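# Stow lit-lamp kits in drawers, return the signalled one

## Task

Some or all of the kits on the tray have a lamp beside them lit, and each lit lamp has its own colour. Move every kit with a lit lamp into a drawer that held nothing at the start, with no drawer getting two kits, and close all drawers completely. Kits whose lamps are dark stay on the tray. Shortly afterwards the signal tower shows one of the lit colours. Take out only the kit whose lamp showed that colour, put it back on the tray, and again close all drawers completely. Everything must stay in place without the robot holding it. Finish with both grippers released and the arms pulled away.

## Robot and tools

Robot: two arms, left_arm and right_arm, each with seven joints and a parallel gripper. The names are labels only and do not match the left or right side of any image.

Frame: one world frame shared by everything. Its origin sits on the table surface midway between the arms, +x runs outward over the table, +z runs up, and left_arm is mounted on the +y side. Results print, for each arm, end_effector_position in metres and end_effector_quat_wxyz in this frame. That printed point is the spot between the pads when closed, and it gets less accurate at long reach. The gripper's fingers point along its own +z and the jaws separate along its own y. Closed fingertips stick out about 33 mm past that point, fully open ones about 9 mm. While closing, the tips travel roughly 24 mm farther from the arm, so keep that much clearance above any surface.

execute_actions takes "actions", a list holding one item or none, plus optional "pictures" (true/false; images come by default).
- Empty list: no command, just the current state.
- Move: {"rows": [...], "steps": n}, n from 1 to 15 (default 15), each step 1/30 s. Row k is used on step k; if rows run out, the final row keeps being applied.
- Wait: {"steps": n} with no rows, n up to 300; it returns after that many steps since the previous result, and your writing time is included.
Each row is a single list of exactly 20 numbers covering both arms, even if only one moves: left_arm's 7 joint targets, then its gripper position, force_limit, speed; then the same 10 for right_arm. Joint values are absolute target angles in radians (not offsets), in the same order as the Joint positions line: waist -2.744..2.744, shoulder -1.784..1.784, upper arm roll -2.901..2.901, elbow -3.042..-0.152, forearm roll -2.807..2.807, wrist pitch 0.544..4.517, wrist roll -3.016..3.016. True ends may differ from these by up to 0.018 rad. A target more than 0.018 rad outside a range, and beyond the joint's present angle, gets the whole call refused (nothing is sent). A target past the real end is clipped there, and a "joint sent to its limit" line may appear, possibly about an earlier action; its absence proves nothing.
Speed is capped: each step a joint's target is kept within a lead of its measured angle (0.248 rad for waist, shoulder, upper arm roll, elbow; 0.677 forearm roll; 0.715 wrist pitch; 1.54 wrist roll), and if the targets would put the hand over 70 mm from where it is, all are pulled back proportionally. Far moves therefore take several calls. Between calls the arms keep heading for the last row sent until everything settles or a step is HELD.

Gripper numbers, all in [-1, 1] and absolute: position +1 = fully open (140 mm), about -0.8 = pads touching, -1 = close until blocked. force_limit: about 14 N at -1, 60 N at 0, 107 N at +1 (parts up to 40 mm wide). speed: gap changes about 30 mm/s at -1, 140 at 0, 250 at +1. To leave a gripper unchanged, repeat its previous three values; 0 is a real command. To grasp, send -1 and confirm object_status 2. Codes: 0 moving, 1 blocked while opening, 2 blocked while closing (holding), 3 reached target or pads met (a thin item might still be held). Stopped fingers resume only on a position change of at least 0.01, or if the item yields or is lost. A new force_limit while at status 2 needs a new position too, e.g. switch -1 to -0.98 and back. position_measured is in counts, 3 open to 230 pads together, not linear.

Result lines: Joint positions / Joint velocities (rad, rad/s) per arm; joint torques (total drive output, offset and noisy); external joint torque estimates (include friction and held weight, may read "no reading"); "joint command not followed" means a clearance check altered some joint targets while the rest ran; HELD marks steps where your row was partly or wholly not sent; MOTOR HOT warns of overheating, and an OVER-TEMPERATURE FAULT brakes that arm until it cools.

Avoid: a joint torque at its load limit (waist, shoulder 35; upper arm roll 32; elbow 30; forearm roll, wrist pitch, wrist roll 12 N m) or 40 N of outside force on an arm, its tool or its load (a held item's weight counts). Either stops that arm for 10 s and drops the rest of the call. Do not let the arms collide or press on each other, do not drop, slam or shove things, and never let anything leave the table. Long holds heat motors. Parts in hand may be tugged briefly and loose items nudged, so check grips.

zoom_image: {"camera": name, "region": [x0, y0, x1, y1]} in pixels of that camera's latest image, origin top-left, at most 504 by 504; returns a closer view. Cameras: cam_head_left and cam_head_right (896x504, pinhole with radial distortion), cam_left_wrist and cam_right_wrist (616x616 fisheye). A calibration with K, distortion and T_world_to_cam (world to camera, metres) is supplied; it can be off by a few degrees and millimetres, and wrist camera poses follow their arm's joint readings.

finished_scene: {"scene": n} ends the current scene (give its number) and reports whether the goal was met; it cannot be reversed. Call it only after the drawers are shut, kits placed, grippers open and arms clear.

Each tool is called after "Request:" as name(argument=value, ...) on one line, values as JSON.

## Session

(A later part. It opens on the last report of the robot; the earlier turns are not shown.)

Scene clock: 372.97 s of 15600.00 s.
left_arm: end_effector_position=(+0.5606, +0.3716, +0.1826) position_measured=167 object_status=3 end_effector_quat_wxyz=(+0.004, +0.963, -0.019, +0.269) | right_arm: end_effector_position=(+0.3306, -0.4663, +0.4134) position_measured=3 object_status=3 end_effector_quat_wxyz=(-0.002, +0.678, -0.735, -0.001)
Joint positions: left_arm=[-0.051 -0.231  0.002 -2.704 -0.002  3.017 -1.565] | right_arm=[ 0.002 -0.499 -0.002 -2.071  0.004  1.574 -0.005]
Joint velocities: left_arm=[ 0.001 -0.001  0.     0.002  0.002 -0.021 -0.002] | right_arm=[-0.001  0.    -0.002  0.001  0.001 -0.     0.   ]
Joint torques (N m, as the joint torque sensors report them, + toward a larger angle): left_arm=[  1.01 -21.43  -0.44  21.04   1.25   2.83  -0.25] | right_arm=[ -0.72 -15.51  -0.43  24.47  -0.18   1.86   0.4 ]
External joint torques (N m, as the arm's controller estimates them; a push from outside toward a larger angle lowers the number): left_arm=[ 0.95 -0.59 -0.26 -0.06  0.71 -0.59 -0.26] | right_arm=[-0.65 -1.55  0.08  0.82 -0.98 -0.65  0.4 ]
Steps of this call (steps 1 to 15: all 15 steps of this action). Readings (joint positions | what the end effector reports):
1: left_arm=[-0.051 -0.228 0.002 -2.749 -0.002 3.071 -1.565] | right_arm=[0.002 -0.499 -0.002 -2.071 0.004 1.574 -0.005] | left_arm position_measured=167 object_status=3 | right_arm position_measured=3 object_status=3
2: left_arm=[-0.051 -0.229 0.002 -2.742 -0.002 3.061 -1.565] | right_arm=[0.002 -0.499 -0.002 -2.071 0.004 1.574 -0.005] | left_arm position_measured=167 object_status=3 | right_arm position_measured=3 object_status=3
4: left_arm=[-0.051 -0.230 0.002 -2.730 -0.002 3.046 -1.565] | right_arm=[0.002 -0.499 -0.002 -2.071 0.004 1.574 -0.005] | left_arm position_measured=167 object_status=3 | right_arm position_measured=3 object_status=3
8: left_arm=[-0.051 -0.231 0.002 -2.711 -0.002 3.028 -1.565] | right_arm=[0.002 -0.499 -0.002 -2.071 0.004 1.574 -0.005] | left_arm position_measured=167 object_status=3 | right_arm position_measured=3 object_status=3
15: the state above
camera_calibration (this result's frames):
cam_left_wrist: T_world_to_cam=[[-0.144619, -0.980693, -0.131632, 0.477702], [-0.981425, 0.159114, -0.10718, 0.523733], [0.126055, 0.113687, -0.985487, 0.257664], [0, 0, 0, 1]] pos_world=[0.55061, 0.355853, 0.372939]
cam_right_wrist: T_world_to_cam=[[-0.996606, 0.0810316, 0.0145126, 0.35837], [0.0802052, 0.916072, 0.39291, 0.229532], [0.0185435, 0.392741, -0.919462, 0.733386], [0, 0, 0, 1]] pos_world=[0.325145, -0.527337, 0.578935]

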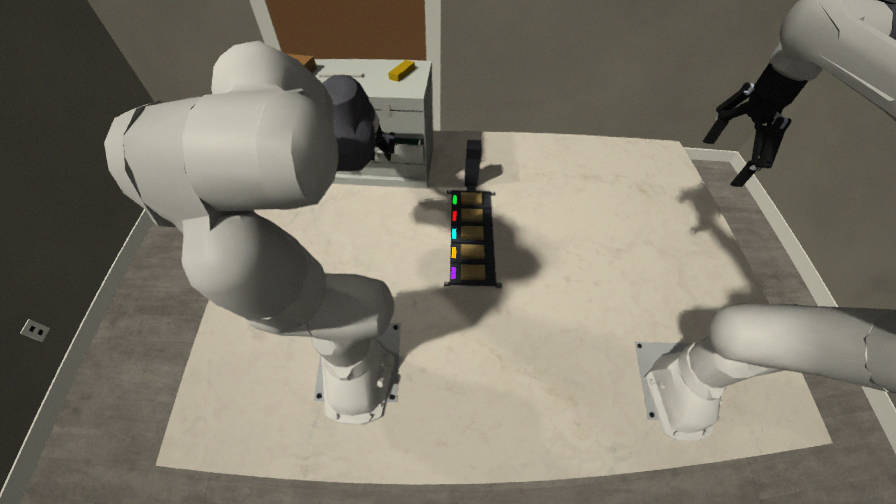

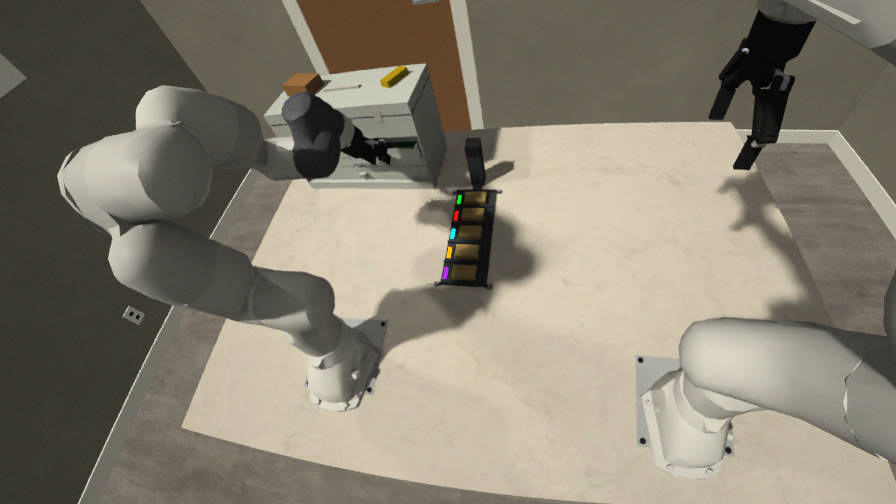

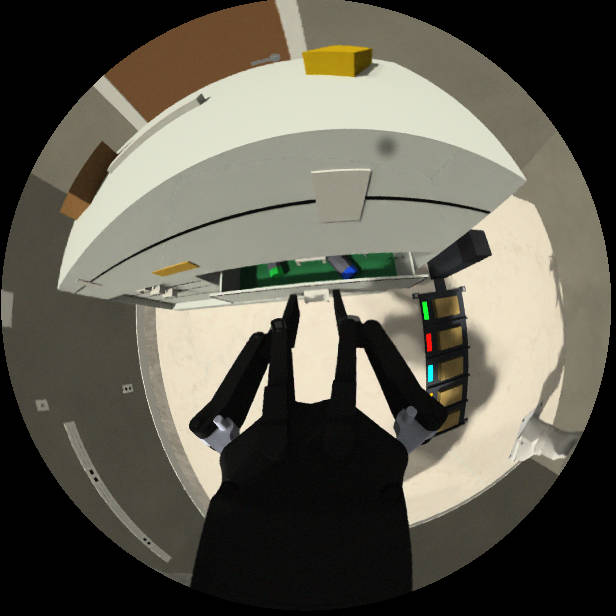

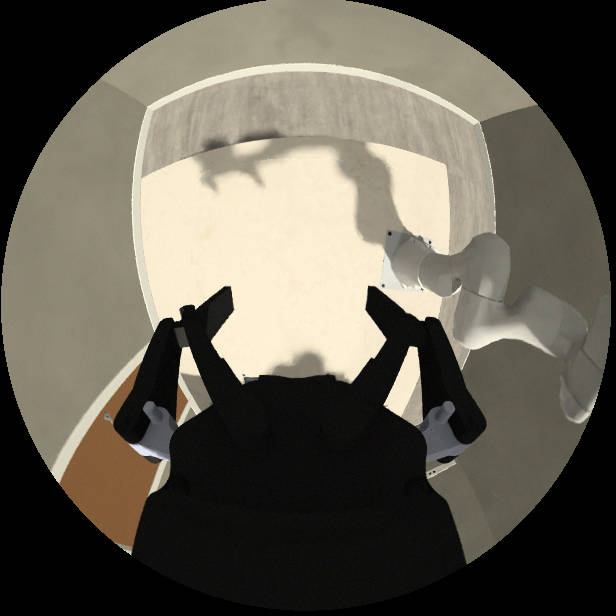

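Request:
execute_actions(actions=[{"rows":[[-0.048,-0.187,0,-2.957,0,3.61,-1.571,-0.3,-0.3,0, 0,-0.5,0,-2.07,0,1.571,0,1,0,0]],"steps":12}], pictures=false)

Request:
execute_actions(actions=[{"rows":[[-0.048,0.258,0,-2.957,0,4.352,-1.571,-0.3,-0.3,0, 0,-0.5,0,-2.07,0,1.571,0,1,0,0]],"steps":15}], pictures=false)

Request:
execute_actions(actions=[{"steps":12}], pictures=false)

Request:
execute_actions(actions=[{"rows":[[-0.048,0.26,0,-2.948,0,4.34,-1.571,-0.3,-0.3,0, 0,-0.5,0,-2.07,0,1.571,0,1,0,0],[-0.048,0.263,0,-2.94,0,4.334,-1.571,-0.3,-0.3,0, 0,-0.5,0,-2.07,0,1.571,0,1,0,0],[-0.048,0.265,0,-2.932,0,4.328,-1.571,-0.3,-0.3,0, 0,-0.5,0,-2.07,0,1.571,0,1,0,0],[-0.048,0.267,0,-2.924,0,4.322,-1.571,-0.3,-0.3,0, 0,-0.5,0,-2.07,0,1.571,0,1,0,0],[-0.048,0.27,0,-2.916,0,4.316,-1.571,-0.3,-0.3,0, 0,-0.5,0,-2.07,0,1.571,0,1,0,0],[-0.048,0.272,0,-2.908,0,4.31,-1.571,-0.3,-0.3,0, 0,-0.5,0,-2.07,0,1.571,0,1,0,0],[-0.048,0.274,0,-2.90,0,4.304,-1.571,-0.3,-0.3,0, 0,-0.5,0,-2.07,0,1.571,0,1,0,0],[-0.048,0.277,0,-2.892,0,4.298,-1.571,-0.3,-0.3,0, 0,-0.5,0,-2.07,0,1.571,0,1,0,0],[-0.048,0.279,0,-2.884,0,4.292,-1.571,-0.3,-0.3,0, 0,-0.5,0,-2.07,0,1.571,0,1,0,0],[-0.048,0.281,0,-2.876,0,4.286,-1.571,-0.3,-0.3,0, 0,-0.5,0,-2.07,0,1.571,0,1,0,0],[-0.048,0.284,0,-2.868,0,4.28,-1.571,-0.3,-0.3,0, 0,-0.5,0,-2.07,0,1.571,0,1,0,0],[-0.048,0.286,0,-2.86,0,4.276,-1.571,-0.3,-0.3,0, 0,-0.5,0,-2.07,0,1.571,0,1,0,0],[-0.048,0.288,0,-2.852,0,4.272,-1.571,-0.3,-0.3,0, 0,-0.5,0,-2.07,0,1.571,0,1,0,0],[-0.048,0.29,0,-2.844,0,4.27,-1.571,-0.3,-0.3,0, 0,-0.5,0,-2.07,0,1.571,0,1,0,0],[-0.048,0.293,0,-2.836,0,4.27,-1.571,-0.3,-0.3,0, 0,-0.5,0,-2.07,0,1.571,0,1,0,0]],"steps":15}], pictures=false)

Request:
execute_actions(actions=[{"steps":20}])

Scene clock: 404.73 s of 15600.00 s.
left_arm: end_effector_position=(+0.5355, +0.3725, +0.1664) position_measured=167 object_status=3 end_effector_quat_wxyz=(+0.006, +0.925, -0.018, +0.380) | right_arm: end_effector_position=(+0.3306, -0.4663, +0.4135) position_measured=3 object_status=3 end_effector_quat_wxyz=(-0.002, +0.678, -0.735, -0.001)
Joint positions: left_arm=[-0.051 -0.185  0.002 -2.955 -0.001  3.549 -1.565] | right_arm=[ 0.002 -0.499 -0.002 -2.071  0.004  1.574 -0.005]
Joint velocities: left_arm=[-0.001 -0.005 -0.002 -0.001 -0.     0.351  0.001] | right_arm=[ 0.001 -0.001 -0.    -0.001 -0.    -0.    -0.   ]
Joint torques (N m, as the joint torque sensors report them, + toward a larger angle): left_arm=[  1.22 -18.54  -0.8   15.27   0.74   4.14  -0.17] | right_arm=[ -0.89 -15.72  -0.75  24.7   -0.21   1.9    0.4 ]
External joint torques (N m, as the arm's controller estimates them; a push from outside toward a larger angle lowers the number): left_arm=[ 1.28 -1.01 -0.55 -1.02  0.4   0.82 -0.19] | right_arm=[-0.89 -1.76 -0.33  1.1  -1.01 -0.59  0.4 ]
Steps of this call (steps 1 to 15: the robot went on to your last target; steps 16 to 90: nothing new was sent; then 28.37 s passed at rest; steps 91 to 102: all 12 steps of this action). Readings (joint positions | what the end effector reports):
91: left_arm=[-0.051 -0.231 0.002 -2.752 -0.001 3.113 -1.565] | right_arm=[0.002 -0.499 -0.002 -2.071 0.004 1.574 -0.005] | left_arm position_measured=167 object_status=3 | right_arm position_measured=3 object_status=3
92: left_arm=[-0.051 -0.222 0.002 -2.817 -0.001 3.203 -1.565] | right_arm=[0.002 -0.499 -0.002 -2.071 0.004 1.574 -0.005] | left_arm position_measured=167 object_status=3 | right_arm position_measured=3 object_status=3
94: left_arm=[-0.051 -0.194 0.002 -2.908 -0.001 3.330 -1.565] | right_arm=[0.002 -0.499 -0.002 -2.071 0.004 1.574 -0.005] | left_arm position_measured=167 object_status=3 | right_arm position_measured=3 object_status=3
98: left_arm=[-0.051 -0.184 0.002 -2.953 -0.001 3.478 -1.565] | right_arm=[0.002 -0.499 -0.002 -2.071 0.004 1.574 -0.005] | left_arm position_measured=167 object_status=3 | right_arm position_measured=3 object_status=3
102: the state above

Scene clock: 405.23 s of 15600.00 s.
left_arm: end_effector_position=(+0.5466, +0.3724, +0.1586) position_measured=167 object_status=3 end_effector_quat_wxyz=(+0.007, +0.856, -0.017, +0.517) | right_arm: end_effector_position=(+0.3306, -0.4663, +0.4135) position_measured=3 object_status=3 end_effector_quat_wxyz=(-0.002, +0.678, -0.735, -0.001)
Joint positions: left_arm=[-0.05   0.255  0.002 -2.959 -0.001  4.3   -1.565] | right_arm=[ 0.002 -0.499 -0.002 -2.071  0.004  1.574 -0.005]
Joint velocities: left_arm=[-0.001  0.007  0.001  0.007 -0.001  0.291 -0.001] | right_arm=[ 0.002  0.    -0.001 -0.001 -0.001 -0.     0.001]
Joint torques (N m, as the joint torque sensors report them, + toward a larger angle): left_arm=[  0.23 -21.66  -0.7    9.31   0.47   3.94  -0.16] | right_arm=[ -0.89 -15.73  -0.67  24.68  -0.19   1.83   0.38]
External joint torques (N m, as the arm's controller estimates them; a push from outside toward a larger angle lowers the number): left_arm=[ 0.23  2.03 -0.96  1.77  0.54  0.74 -0.18] | right_arm=[-0.89 -1.77 -0.25  1.08 -0.99 -0.66  0.38]
Steps of this call (steps 1 to 15: all 15 steps of this action). Readings (joint positions | what the end effector reports):
1: left_arm=[-0.050 -0.149 0.002 -2.950 -0.001 3.635 -1.565] | right_arm=[0.002 -0.499 -0.002 -2.071 0.004 1.574 -0.005] | left_arm position_measured=167 object_status=3 | right_arm position_measured=3 object_status=3
2: left_arm=[-0.050 -0.092 0.002 -2.947 -0.001 3.733 -1.565] | right_arm=[0.002 -0.499 -0.002 -2.071 0.004 1.574 -0.005] | left_arm position_measured=167 object_status=3 | right_arm position_measured=3 object_status=3
4: left_arm=[-0.050 0.057 0.002 -2.946 -0.001 3.936 -1.565] | right_arm=[0.002 -0.499 -0.002 -2.071 0.004 1.574 -0.005] | left_arm position_measured=167 object_status=3 | right_arm position_measured=3 object_status=3
8: left_arm=[-0.050 0.232 0.002 -2.961 -0.001 4.156 -1.565] | right_arm=[0.002 -0.499 -0.002 -2.071 0.004 1.574 -0.005] | left_arm position_measured=167 object_status=3 | right_arm position_measured=3 object_status=3
15: the state above

Scene clock: 405.63 s of 15600.00 s.
left_arm: end_effector_position=(+0.5493, +0.3723, +0.1723) position_measured=167 object_status=3 end_effector_quat_wxyz=(+0.007, +0.845, -0.017, +0.535) | right_arm: end_effector_position=(+0.3306, -0.4663, +0.4135) position_measured=3 object_status=3 end_effector_quat_wxyz=(-0.002, +0.678, -0.735, -0.001)
Joint positions: left_arm=[-0.05   0.256  0.002 -2.958 -0.001  4.344 -1.565] | right_arm=[ 0.002 -0.499 -0.002 -2.071  0.004  1.574 -0.005]
Joint velocities: left_arm=[-0.001 -0.    -0.001 -0.    -0.002  0.025 -0.001] | right_arm=[ 0.     0.001 -0.001  0.001 -0.     0.001  0.   ]
Joint torques (N m, as the joint torque sensors report them, + toward a larger angle): left_arm=[  0.64 -22.07  -0.59   8.13   0.47   4.12  -0.27] | right_arm=[ -0.94 -15.62  -0.65  24.67  -0.27   1.87   0.35]
External joint torques (N m, as the arm's controller estimates them; a push from outside toward a larger angle lowers the number): left_arm=[ 0.67  1.78 -0.82  0.54  0.53  0.85 -0.29] | right_arm=[-0.95 -1.68 -0.23  1.04 -1.07 -0.63  0.35]
Steps of this call (steps 1 to 12: the robot went on to your last target). Readings (joint positions | what the end effector reports):
1: left_arm=[-0.050 0.255 0.002 -2.959 -0.001 4.309 -1.565] | right_arm=[0.002 -0.499 -0.002 -2.071 0.004 1.574 -0.005] | left_arm position_measured=167 object_status=3 | right_arm position_measured=3 object_status=3
2: left_arm=[-0.050 0.255 0.002 -2.959 -0.001 4.316 -1.565] | right_arm=[0.002 -0.499 -0.002 -2.071 0.004 1.574 -0.005] | left_arm position_measured=167 object_status=3 | right_arm position_measured=3 object_status=3
4: left_arm=[-0.050 0.256 0.002 -2.959 -0.001 4.327 -1.565] | right_arm=[0.002 -0.499 -0.002 -2.071 0.004 1.574 -0.005] | left_arm position_measured=167 object_status=3 | right_arm position_measured=3 object_status=3
8: left_arm=[-0.050 0.256 0.002 -2.959 -0.001 4.338 -1.565] | right_arm=[0.002 -0.499 -0.002 -2.071 0.004 1.574 -0.005] | left_arm position_measured=167 object_status=3 | right_arm position_measured=3 object_status=3
12: the state above

Scene clock: 406.13 s of 15600.00 s.
left_arm: end_effector_position=(+0.5857, +0.3707, +0.1759) position_measured=167 object_status=3 end_effector_quat_wxyz=(+0.007, +0.841, -0.017, +0.540) | right_arm: end_effector_position=(+0.3306, -0.4663, +0.4135) position_measured=3 object_status=3 end_effector_quat_wxyz=(-0.002, +0.678, -0.735, -0.001)
Joint positions: left_arm=[-0.05   0.288  0.001 -2.858 -0.001  4.287 -1.565] | right_arm=[ 0.002 -0.499 -0.002 -2.071  0.004  1.574 -0.005]
Joint velocities: left_arm=[ 0.002  0.081 -0.001  0.223 -0.001 -0.105 -0.001] | right_arm=[-0.001  0.001  0.    -0.     0.    -0.     0.001]
Joint torques (N m, as the joint torque sensors report them, + toward a larger angle): left_arm=[  0.87 -27.45   0.37  11.75   0.36   3.37  -0.22] | right_arm=[ -0.6  -15.58  -0.64  24.46  -0.17   1.81   0.41]
External joint torques (N m, as the arm's controller estimates them; a push from outside toward a larger angle lowers the number): left_arm=[ 0.82 -0.69  0.04  4.04  0.37  0.4  -0.24] | right_arm=[-0.58 -1.61 -0.19  0.85 -0.98 -0.68  0.41]
Steps of this call (steps 1 to 15: all 15 steps of this action). Readings (joint positions | what the end effector reports):
1: left_arm=[-0.050 0.256 0.002 -2.957 -0.001 4.344 -1.565] | right_arm=[0.002 -0.499 -0.002 -2.071 0.004 1.574 -0.005] | left_arm position_measured=167 object_status=3 | right_arm position_measured=3 object_status=3
2: left_arm=[-0.050 0.258 0.002 -2.953 -0.001 4.343 -1.565] | right_arm=[0.002 -0.499 -0.002 -2.071 0.004 1.574 -0.005] | left_arm position_measured=167 object_status=3 | right_arm position_measured=3 object_status=3
4: left_arm=[-0.050 0.261 0.002 -2.940 -0.001 4.338 -1.565] | right_arm=[0.002 -0.499 -0.002 -2.071 0.004 1.574 -0.005] | left_arm position_measured=167 object_status=3 | right_arm position_measured=3 object_status=3
8: left_arm=[-0.050 0.270 0.002 -2.912 -0.001 4.323 -1.565] | right_arm=[0.002 -0.499 -0.002 -2.071 0.004 1.574 -0.005] | left_arm position_measured=167 object_status=3 | right_arm position_measured=3 object_status=3
15: the state above

Scene clock: 406.80 s of 15600.00 s.
left_arm: end_effector_position=(+0.5896, +0.3705, +0.1760) position_measured=167 object_status=3 end_effector_quat_wxyz=(+0.008, +0.841, -0.017, +0.540) | right_arm: end_effector_position=(+0.3306, -0.4663, +0.4135) position_measured=3 object_status=3 end_effector_quat_wxyz=(-0.002, +0.678, -0.735, -0.001)
Joint positions: left_arm=[-0.05   0.291  0.001 -2.846 -0.     4.28  -1.565] | right_arm=[ 0.002 -0.499 -0.001 -2.071  0.004  1.574 -0.005]
Joint velocities: left_arm=[ 0.001  0.002 -0.    -0.001  0.002 -0.    -0.   ] | right_arm=[-0.001 -0.001 -0.    -0.001  0.001 -0.    -0.001]
Joint torques (N m, as the joint torque sensors report them, + toward a larger angle): left_arm=[  0.97 -25.68   0.31  15.27   0.39   1.88  -0.19] | right_arm=[ -1.1  -15.91  -0.7   24.77  -0.18   1.8    0.4 ]
External joint torques (N m, as the arm's controller estimates them; a push from outside toward a larger angle lowers the number): left_arm=[ 0.98  0.78  0.03  6.11  0.38 -1.38 -0.21] | right_arm=[-1.04 -1.94 -0.2   1.16 -0.98 -0.69  0.4 ]
Steps of this call (steps 1 to 20: the robot went on to your last target). Readings (joint positions | what the end effector reports):
1: left_arm=[-0.050 0.290 0.001 -2.851 -0.001 4.284 -1.565] | right_arm=[0.002 -0.499 -0.002 -2.071 0.004 1.574 -0.005] | left_arm position_measured=167 object_status=3 | right_arm position_measured=3 object_status=3
2: left_arm=[-0.050 0.291 0.001 -2.848 -0.001 4.281 -1.565] | right_arm=[0.002 -0.499 -0.002 -2.071 0.004 1.574 -0.005] | left_arm position_measured=167 object_status=3 | right_arm position_measured=3 object_status=3
4: left_arm=[-0.050 0.291 0.001 -2.847 -0.000 4.280 -1.565] | right_arm=[0.002 -0.499 -0.002 -2.071 0.004 1.574 -0.005] | left_arm position_measured=167 object_status=3 | right_arm position_measured=3 object_status=3
8: left_arm=[-0.050 0.291 0.001 -2.846 -0.000 4.280 -1.565] | right_arm=[0.002 -0.499 -0.002 -2.071 0.004 1.574 -0.005] | left_arm position_measured=167 object_status=3 | right_arm position_measured=3 object_status=3
20: the state above
camera_calibration (this result's frames):
cam_left_wrist: T_world_to_cam=[[-0.0517441, -0.983464, -0.173552, 0.433636], [-0.75025, 0.152982, -0.643212, 0.511976], [0.659126, 0.0969252, -0.74576, -0.102747], [0, 0, 0, 1]] pos_world=[0.474272, 0.358102, 0.327943]
cam_right_wrist: T_world_to_cam=[[-0.996606, 0.0810349, 0.0144887, 0.358382], [0.0801991, 0.91608, 0.392894, 0.229539], [0.0185654, 0.392723, -0.919469, 0.733388], [0, 0, 0, 1]] pos_world=[0.325141, -0.527335, 0.578951]

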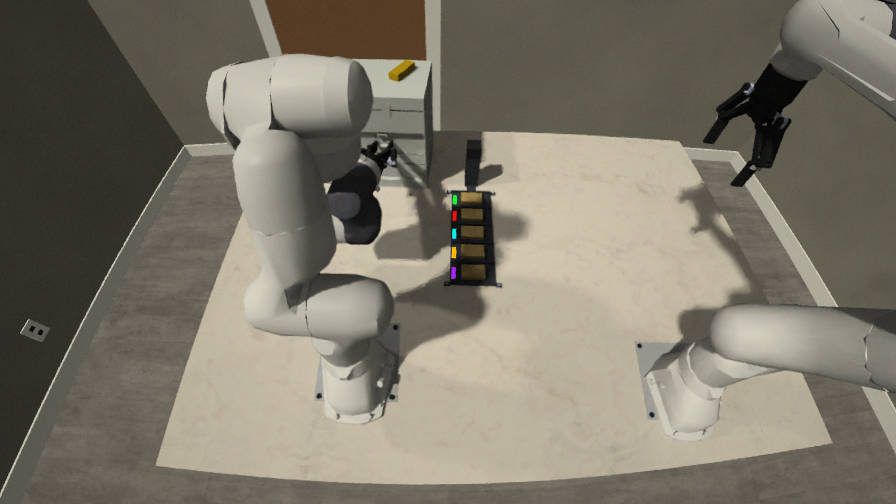

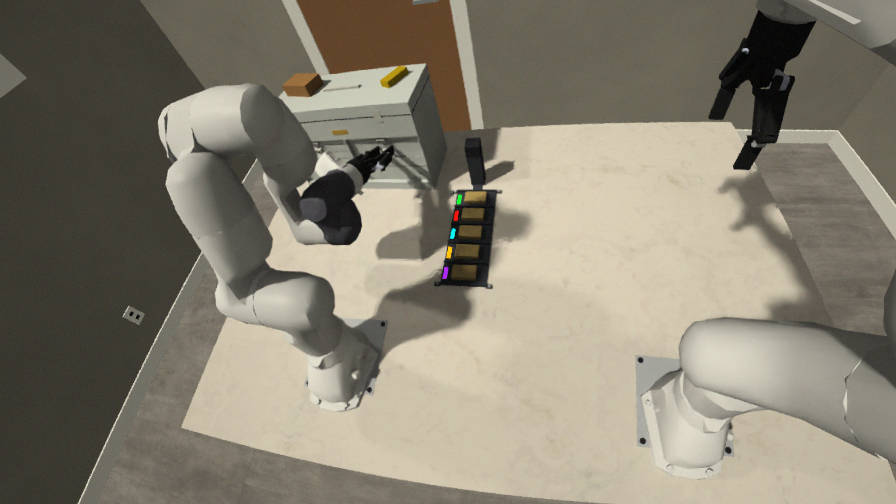

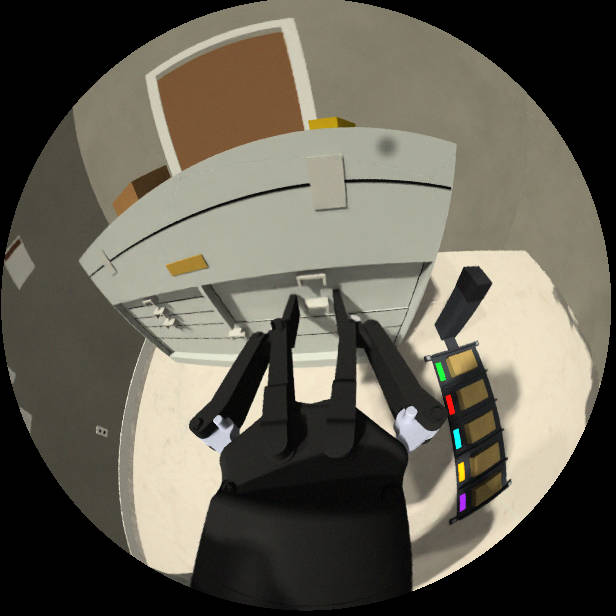

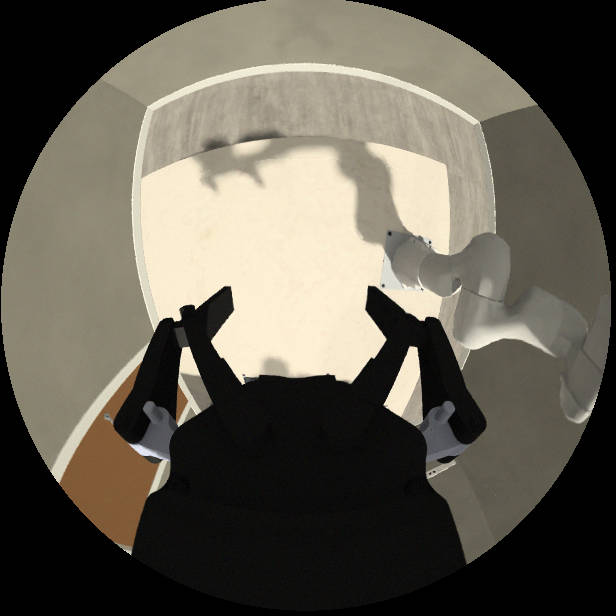

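Request:
execute_actions(actions=[{"rows":[[-0.048,0.28,0,-2.885,0,4.28,-1.571,-0.3,-0.3,0, 0,-0.5,0,-2.07,0,1.571,0,1,0,0],[-0.048,0.28,0,-2.885,0,4.28,-1.571,-0.3,-0.3,0, 0,-0.5,0,-2.07,0,1.571,0,1,0,0],[-0.048,0.28,0,-2.885,0,4.401,-1.571,-0.3,-0.3,0, 0,-0.5,0,-2.07,0,1.571,0,1,0,0],[-0.048,0.28,0,-2.885,0,4.401,-1.571,-0.3,-0.3,0, 0,-0.5,0,-2.07,0,1.571,0,1,0,0],[-0.048,0.28,0,-2.885,0,4.401,-1.571,-0.3,-0.3,0, 0,-0.5,0,-2.07,0,1.571,0,1,0,0],[-0.048,0.28,0,-2.885,0,4.401,-1.571,-0.3,-0.3,0, 0,-0.5,0,-2.07,0,1.571,0,1,0,0],[-0.048,0.28,0,-2.885,0,4.401,-1.571,-0.3,-0.3,0, 0,-0.5,0,-2.07,0,1.571,0,1,0,0],[-0.048,0.28,0,-2.885,0,4.401,-1.571,-0.3,-0.3,0, 0,-0.5,0,-2.07,0,1.571,0,1,0,0],[-0.048,0.28,0,-2.885,0,4.401,-1.571,-0.3,-0.3,0, 0,-0.5,0,-2.07,0,1.571,0,1,0,0],[-0.048,0.28,0,-2.885,0,4.401,-1.571,-0.3,-0.3,0, 0,-0.5,0,-2.07,0,1.571,0,1,0,0],[-0.048,0.28,0,-2.872,0,4.401,-1.571,-0.3,-0.3,0, 0,-0.5,0,-2.07,0,1.571,0,1,0,0]],"steps":15}], pictures=false)

Request:
execute_actions(actions=[{"steps":15}])

Scene clock: 425.23 s of 15600.00 s.
left_arm: end_effector_position=(+0.5832, +0.3707, +0.2055) position_measured=167 object_status=3 end_effector_quat_wxyz=(+0.008, +0.816, -0.017, +0.578) | right_arm: end_effector_position=(+0.3306, -0.4663, +0.4135) position_measured=3 object_status=3 end_effector_quat_wxyz=(-0.002, +0.678, -0.735, -0.001)
Joint positions: left_arm=[-0.05   0.282  0.001 -2.875 -0.     4.388 -1.565] | right_arm=[ 0.002 -0.499 -0.001 -2.071  0.003  1.574 -0.005]
Joint velocities: left_arm=[-0.     0.001  0.     0.018  0.001  0.054  0.002] | right_arm=[-0.001 -0.     0.002  0.001 -0.001  0.001  0.   ]
Joint torques (N m, as the joint torque sensors report them, + toward a larger angle): left_arm=[  0.44 -26.67   0.62   7.68   0.35   3.82  -0.21] | right_arm=[ -0.43 -15.81  -0.55  25.17  -0.22   1.86   0.42]
External joint torques (N m, as the arm's controller estimates them; a push from outside toward a larger angle lowers the number): left_arm=[ 0.45 -1.2   0.35 -0.76  0.36  0.73 -0.24] | right_arm=[-0.43 -1.7  -0.14  1.44 -1.03 -0.65  0.42]
Steps of this call (steps 1 to 15: the robot went on to your last target; steps 16 to 90: nothing new was sent; then 14.93 s passed at rest; steps 91 to 105: all 15 steps of this action). Readings (joint positions | what the end effector reports):
91: left_arm=[-0.050 0.288 0.001 -2.854 -0.000 4.280 -1.565] | right_arm=[0.002 -0.499 -0.001 -2.071 0.003 1.574 -0.005] | left_arm position_measured=167 object_status=3 | right_arm position_measured=3 object_status=3
92: left_arm=[-0.050 0.285 0.001 -2.864 -0.000 4.280 -1.565] | right_arm=[0.002 -0.499 -0.001 -2.071 0.003 1.574 -0.005] | left_arm position_measured=167 object_status=3 | right_arm position_measured=3 object_status=3
94: left_arm=[-0.050 0.285 0.001 -2.877 -0.000 4.316 -1.565] | right_arm=[0.002 -0.499 -0.001 -2.071 0.003 1.574 -0.005] | left_arm position_measured=167 object_status=3 | right_arm position_measured=3 object_status=3
98: left_arm=[-0.050 0.282 0.001 -2.883 -0.000 4.361 -1.565] | right_arm=[0.002 -0.499 -0.001 -2.071 0.003 1.574 -0.005] | left_arm position_measured=167 object_status=3 | right_arm position_measured=3 object_status=3
105: the state above

Scene clock: 425.73 s of 15600.00 s.
left_arm: end_effector_position=(+0.5838, +0.3707, +0.2086) position_measured=167 object_status=3 end_effector_quat_wxyz=(+0.008, +0.813, -0.017, +0.581) | right_arm: end_effector_position=(+0.3306, -0.4663, +0.4135) position_measured=3 object_status=3 end_effector_quat_wxyz=(-0.002, +0.678, -0.735, -0.001)
Joint positions: left_arm=[-0.05   0.282  0.001 -2.874 -0.     4.396 -1.565] | right_arm=[ 0.002 -0.499 -0.001 -2.071  0.003  1.574 -0.005]
Joint velocities: left_arm=[-0.    -0.    -0.     0.001 -0.001  0.002 -0.001] | right_arm=[ 0.001 -0.003 -0.002  0.     0.001 -0.     0.001]
Joint torques (N m, as the joint torque sensors report them, + toward a larger angle): left_arm=[  0.67 -26.45   0.47   9.45   0.25   3.81  -0.27] | right_arm=[ -0.59 -15.79  -0.69  24.72  -0.23   1.82   0.37]
External joint torques (N m, as the arm's controller estimates them; a push from outside toward a larger angle lowers the number): left_arm=[ 0.67 -0.68  0.19  0.73  0.26  0.69 -0.3 ] | right_arm=[-0.53 -1.6  -0.18  0.99 -1.03 -0.69  0.37]
Steps of this call (steps 1 to 15: the robot went on to your last target). Readings (joint positions | what the end effector reports):
1: left_arm=[-0.050 0.282 0.001 -2.874 -0.000 4.390 -1.565] | right_arm=[0.002 -0.499 -0.001 -2.071 0.003 1.574 -0.005] | left_arm position_measured=167 object_status=3 | right_arm position_measured=3 object_status=3
2: left_arm=[-0.050 0.282 0.001 -2.874 -0.000 4.391 -1.565] | right_arm=[0.002 -0.499 -0.001 -2.071 0.003 1.574 -0.005] | left_arm position_measured=167 object_status=3 | right_arm position_measured=3 object_status=3
4: left_arm=[-0.050 0.282 0.001 -2.874 -0.000 4.393 -1.565] | right_arm=[0.002 -0.499 -0.001 -2.071 0.003 1.574 -0.005] | left_arm position_measured=167 object_status=3 | right_arm position_measured=3 object_status=3
8: left_arm=[-0.050 0.282 0.001 -2.874 -0.000 4.395 -1.565] | right_arm=[0.002 -0.499 -0.001 -2.071 0.003 1.574 -0.005] | left_arm position_measured=167 object_status=3 | right_arm position_measured=3 object_status=3
15: the state above
All arms were judged still, so your last target was given up. Only a new action makes them travel on or press farther. Fingers that are still opening or closing keep moving.
camera_calibration (this result's frames):
cam_left_wrist: T_world_to_cam=[[-0.0345807, -0.98406, -0.174442, 0.429568], [-0.682965, 0.1507, -0.714736, 0.505049], [0.729632, 0.0944219, -0.67729, -0.129032], [0, 0, 0, 1]] pos_world=[0.453931, 0.358793, 0.34852]
cam_right_wrist: T_world_to_cam=[[-0.996606, 0.081038, 0.0144762, 0.358389], [0.0801972, 0.916083, 0.392886, 0.229543], [0.0185773, 0.392714, -0.919473, 0.73339], [0, 0, 0, 1]] pos_world=[0.325139, -0.527335, 0.57896]

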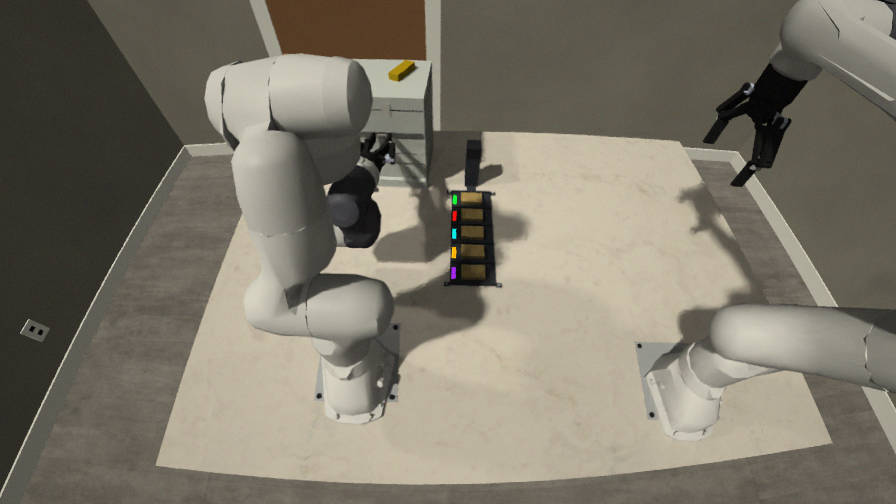

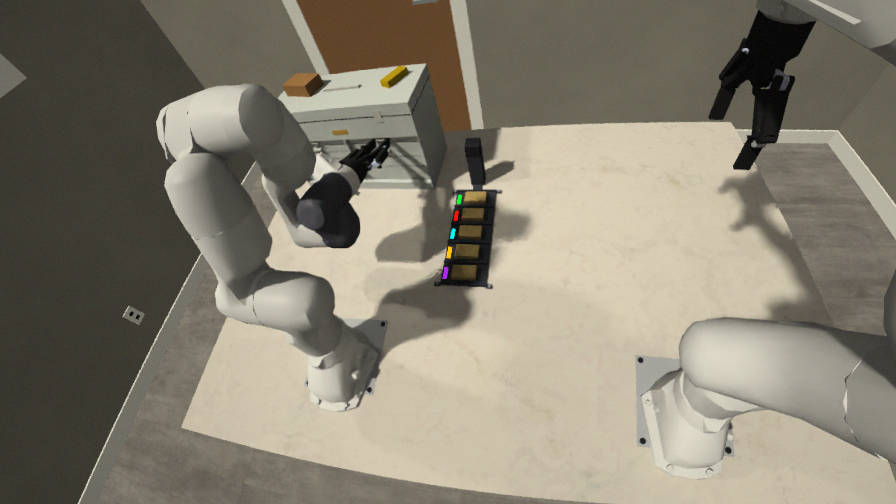

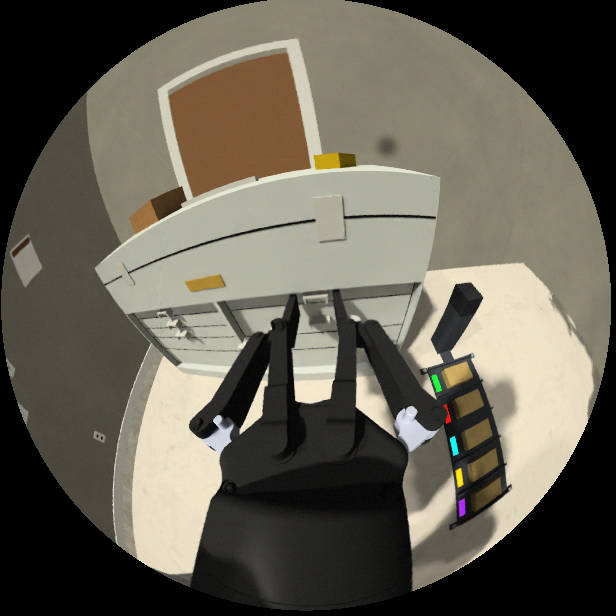

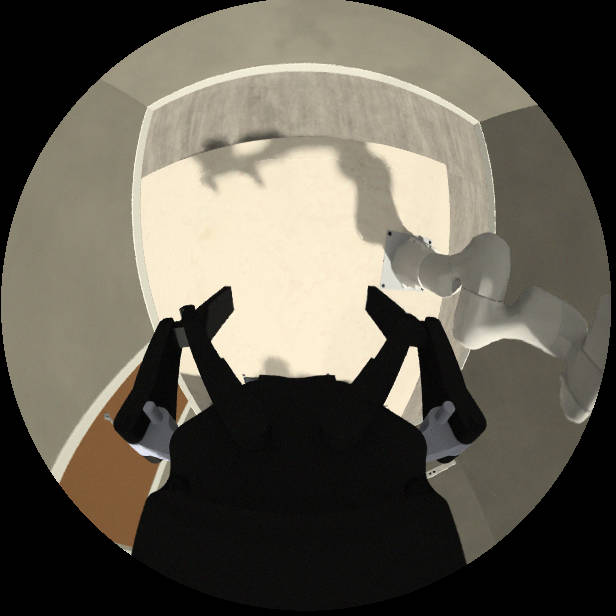

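Request:
execute_actions(actions=[{"rows":[[-0.048,0.28,0,-2.872,0,4.401,-1.571,-1,-0.3,-0.5, 0,-0.5,0,-2.07,0,1.571,0,1,0,0]],"steps":15}], pictures=false)

Request:
execute_actions(actions=[{"rows":[[-0.048,0.278,0,-2.882,0,4.408,-1.571,-1,-0.3,-0.5, 0,-0.5,0,-2.07,0,1.571,0,1,0,0],[-0.048,0.276,0,-2.89,0,4.415,-1.571,-1,-0.3,-0.5, 0,-0.5,0,-2.07,0,1.571,0,1,0,0],[-0.048,0.274,0,-2.898,0,4.421,-1.571,-1,-0.3,-0.5, 0,-0.5,0,-2.07,0,1.571,0,1,0,0],[-0.048,0.272,0,-2.906,0,4.427,-1.571,-1,-0.3,-0.5, 0,-0.5,0,-2.07,0,1.571,0,1,0,0],[-0.048,0.27,0,-2.914,0,4.433,-1.571,-1,-0.3,-0.5, 0,-0.5,0,-2.07,0,1.571,0,1,0,0],[-0.048,0.268,0,-2.922,0,4.439,-1.571,-1,-0.3,-0.5, 0,-0.5,0,-2.07,0,1.571,0,1,0,0],[-0.048,0.266,0,-2.93,0,4.445,-1.571,-1,-0.3,-0.5, 0,-0.5,0,-2.07,0,1.571,0,1,0,0],[-0.048,0.264,0,-2.938,0,4.451,-1.571,-1,-0.3,-0.5, 0,-0.5,0,-2.07,0,1.571,0,1,0,0],[-0.048,0.262,0,-2.946,0,4.457,-1.571,-1,-0.3,-0.5, 0,-0.5,0,-2.07,0,1.571,0,1,0,0],[-0.048,0.259,0,-2.954,0,4.463,-1.571,-1,-0.3,-0.5, 0,-0.5,0,-2.07,0,1.571,0,1,0,0],[-0.048,0.257,0,-2.962,0,4.469,-1.571,-1,-0.3,-0.5, 0,-0.5,0,-2.07,0,1.571,0,1,0,0],[-0.048,0.255,0,-2.97,0,4.475,-1.571,-1,-0.3,-0.5, 0,-0.5,0,-2.07,0,1.571,0,1,0,0],[-0.048,0.252,0,-2.978,0,4.48,-1.571,-1,-0.3,-0.5, 0,-0.5,0,-2.07,0,1.571,0,1,0,0],[-0.048,0.25,0,-2.986,0,4.48,-1.571,-1,-0.3,-0.5, 0,-0.5,0,-2.07,0,1.571,0,1,0,0]],"steps":15}], pictures=false)

Request:
execute_actions(actions=[{"steps":15}])

Scene clock: 451.93 s of 15600.00 s.
left_arm: end_effector_position=(+0.5838, +0.3702, +0.2090) position_measured=192 object_status=2 end_effector_quat_wxyz=(+0.009, +0.813, -0.017, +0.582) | right_arm: end_effector_position=(+0.3306, -0.4663, +0.4135) position_measured=3 object_status=3 end_effector_quat_wxyz=(-0.002, +0.678, -0.735, -0.001)
Joint positions: left_arm=[-0.05   0.282  0.001 -2.873  0.     4.397 -1.565] | right_arm=[ 0.002 -0.499 -0.001 -2.071  0.003  1.574 -0.005]
Joint velocities: left_arm=[ 0.001  0.001 -0.     0.    -0.    -0.002  0.002] | right_arm=[-0.001 -0.    -0.     0.001 -0.     0.    -0.001]
Joint torques (N m, as the joint torque sensors report them, + toward a larger angle): left_arm=[  0.36 -26.49   0.36   9.56   0.06   3.82  -0.24] | right_arm=[ -0.87 -16.11  -0.84  24.73  -0.19   1.84   0.39]
External joint torques (N m, as the arm's controller estimates them; a push from outside toward a larger angle lowers the number): left_arm=[ 0.37 -0.76  0.09  0.85  0.07  0.7  -0.26] | right_arm=[-0.8  -2.16 -0.34  1.08 -0.99 -0.66  0.39]
Steps of this call (steps 1 to 90: nothing new was sent; then 22.70 s passed at rest; steps 91 to 105: all 15 steps of this action). Readings (joint positions | what the end effector reports):
91: left_arm=[-0.050 0.282 0.001 -2.873 -0.000 4.397 -1.565] | right_arm=[0.002 -0.499 -0.001 -2.071 0.003 1.574 -0.005] | left_arm position_measured=167 object_status=0 | right_arm position_measured=3 object_status=3
92: left_arm=[-0.050 0.282 0.001 -2.873 -0.000 4.397 -1.565] | right_arm=[0.002 -0.499 -0.001 -2.071 0.003 1.574 -0.005] | left_arm position_measured=171 object_status=0 | right_arm position_measured=3 object_status=3
94: left_arm=[-0.050 0.282 0.001 -2.873 -0.000 4.397 -1.565] | right_arm=[0.002 -0.499 -0.001 -2.071 0.003 1.574 -0.005] | left_arm position_measured=180 object_status=0 | right_arm position_measured=3 object_status=3
98: left_arm=[-0.050 0.282 0.001 -2.873 0.000 4.397 -1.565] | right_arm=[0.002 -0.499 -0.001 -2.071 0.003 1.574 -0.005] | left_arm position_measured=192 object_status=0 | right_arm position_measured=3 object_status=3
105: the state above

Scene clock: 452.43 s of 15600.00 s.
left_arm: end_effector_position=(+0.5493, +0.3725, +0.2093) position_measured=192 object_status=2 end_effector_quat_wxyz=(+0.008, +0.813, -0.016, +0.582) | right_arm: end_effector_position=(+0.3306, -0.4663, +0.4135) position_measured=3 object_status=3 end_effector_quat_wxyz=(-0.002, +0.678, -0.735, -0.001)
Joint positions: left_arm=[-0.049  0.252  0.001 -2.971 -0.     4.465 -1.565] | right_arm=[ 0.002 -0.499 -0.001 -2.071  0.003  1.574 -0.005]
Joint velocities: left_arm=[ 0.002 -0.044 -0.002 -0.157 -0.001  0.113 -0.001] | right_arm=[-0.     0.    -0.001  0.001  0.001 -0.    -0.   ]
Joint torques (N m, as the joint torque sensors report them, + toward a larger angle): left_arm=[  0.19 -22.65  -0.8    4.92   0.24   2.67  -0.3 ] | right_arm=[ -1.02 -15.51  -1.11  24.88  -0.2    1.86   0.39]
External joint torques (N m, as the arm's controller estimates them; a push from outside toward a larger angle lowers the number): left_arm=[ 0.27  0.68 -0.97 -3.77  0.26 -0.45 -0.33] | right_arm=[-1.   -1.54 -0.68  1.24 -1.01 -0.64  0.39]
Steps of this call (steps 1 to 15: all 15 steps of this action). Readings (joint positions | what the end effector reports):
1: left_arm=[-0.050 0.281 0.001 -2.875 0.000 4.398 -1.565] | right_arm=[0.002 -0.499 -0.001 -2.071 0.003 1.574 -0.005] | left_arm position_measured=192 object_status=2 | right_arm position_measured=3 object_status=3
2: left_arm=[-0.050 0.280 0.001 -2.878 0.000 4.400 -1.565] | right_arm=[0.002 -0.499 -0.001 -2.071 0.003 1.574 -0.005] | left_arm position_measured=192 object_status=2 | right_arm position_measured=3 object_status=3
4: left_arm=[-0.050 0.277 0.001 -2.889 0.000 4.407 -1.565] | right_arm=[0.002 -0.499 -0.001 -2.071 0.003 1.574 -0.005] | left_arm position_measured=192 object_status=2 | right_arm position_measured=3 object_status=3
8: left_arm=[-0.049 0.268 0.001 -2.917 0.000 4.427 -1.565] | right_arm=[0.002 -0.499 -0.001 -2.071 0.003 1.574 -0.005] | left_arm position_measured=192 object_status=2 | right_arm position_measured=3 object_status=3
15: the state above

Scene clock: 452.93 s of 15600.00 s.
left_arm: end_effector_position=(+0.5448, +0.3728, +0.2094) position_measured=192 object_status=2 end_effector_quat_wxyz=(+0.008, +0.813, -0.016, +0.582) | right_arm: end_effector_position=(+0.3306, -0.4663, +0.4135) position_measured=3 object_status=3 end_effector_quat_wxyz=(-0.002, +0.678, -0.735, -0.001)
Joint positions: left_arm=[-0.049  0.251  0.001 -2.983 -0.     4.476 -1.565] | right_arm=[ 0.002 -0.499 -0.001 -2.071  0.003  1.574 -0.005]
Joint velocities: left_arm=[-0.001  0.    -0.001 -0.001 -0.     0.001  0.   ] | right_arm=[ 0.001  0.001 -0.     0.001  0.    -0.    -0.001]
Joint torques (N m, as the joint torque sensors report them, + toward a larger angle): left_arm=[ -0.08 -23.71  -0.18   4.27   0.24   3.84  -0.16] | right_arm=[ -1.06 -16.14  -0.78  24.76  -0.19   1.85   0.42]
External joint torques (N m, as the arm's controller estimates them; a push from outside toward a larger angle lowers the number): left_arm=[-0.02 -0.59 -0.38 -2.78  0.3   0.71 -0.19] | right_arm=[-1.1  -2.2  -0.42  1.13 -1.   -0.65  0.42]
Steps of this call (steps 1 to 15: the robot went on to your last target). Readings (joint positions | what the end effector reports):
1: left_arm=[-0.049 0.251 0.001 -2.975 -0.000 4.468 -1.565] | right_arm=[0.002 -0.499 -0.001 -2.071 0.003 1.574 -0.005] | left_arm position_measured=192 object_status=2 | right_arm position_measured=3 object_status=3
2: left_arm=[-0.049 0.251 0.001 -2.977 -0.000 4.470 -1.565] | right_arm=[0.002 -0.499 -0.001 -2.071 0.003 1.574 -0.005] | left_arm position_measured=192 object_status=2 | right_arm position_measured=3 object_status=3
4: left_arm=[-0.049 0.251 0.001 -2.980 -0.000 4.473 -1.565] | right_arm=[0.002 -0.499 -0.001 -2.071 0.003 1.574 -0.005] | left_arm position_measured=192 object_status=2 | right_arm position_measured=3 object_status=3
8: left_arm=[-0.049 0.251 0.001 -2.982 -0.000 4.476 -1.565] | right_arm=[0.002 -0.499 -0.001 -2.071 0.003 1.574 -0.005] | left_arm position_measured=192 object_status=2 | right_arm position_measured=3 object_status=3
15: the state above
camera_calibration (this result's frames):
cam_left_wrist: T_world_to_cam=[[-0.0329223, -0.984139, -0.174317, 0.429497], [-0.681967, 0.149621, -0.715915, 0.478731], [0.730641, 0.0953087, -0.676077, -0.101397], [0, 0, 0, 1]] pos_world=[0.414704, 0.360721, 0.349048]
cam_right_wrist: T_world_to_cam=[[-0.996606, 0.0810412, 0.0144619, 0.358396], [0.0801948, 0.916088, 0.392876, 0.229548], [0.0185908, 0.392702, -0.919478, 0.733391], [0, 0, 0, 1]] pos_world=[0.325137, -0.527335, 0.57897]

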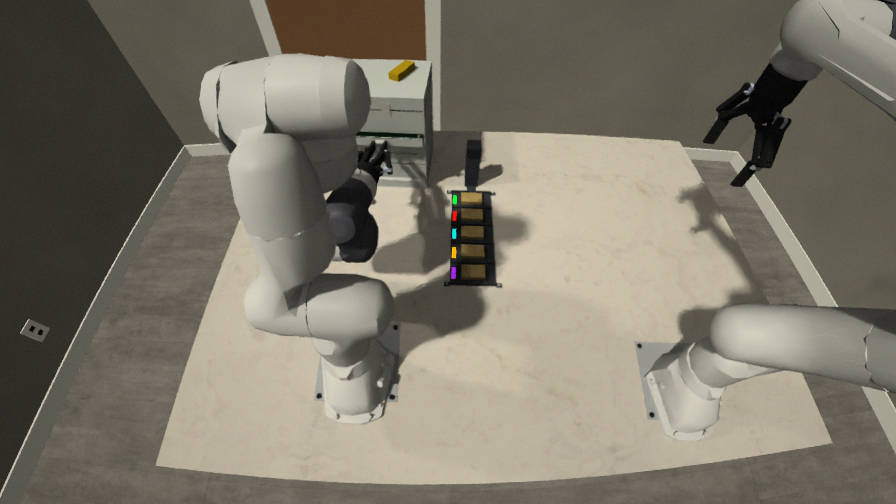

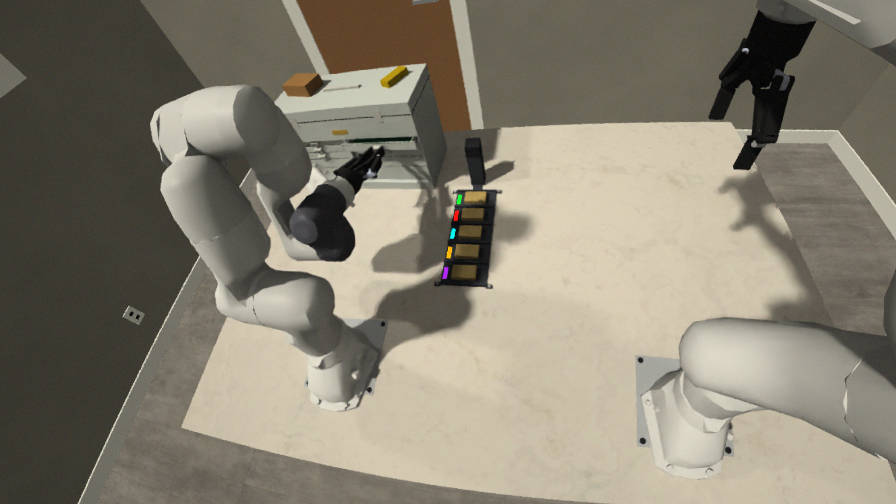

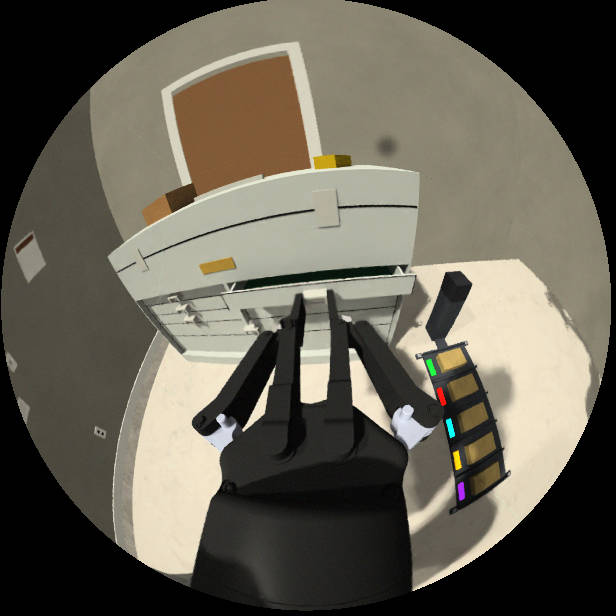

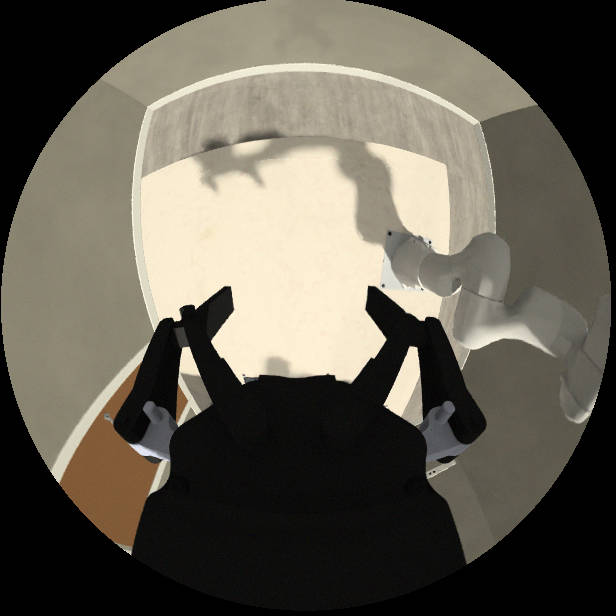

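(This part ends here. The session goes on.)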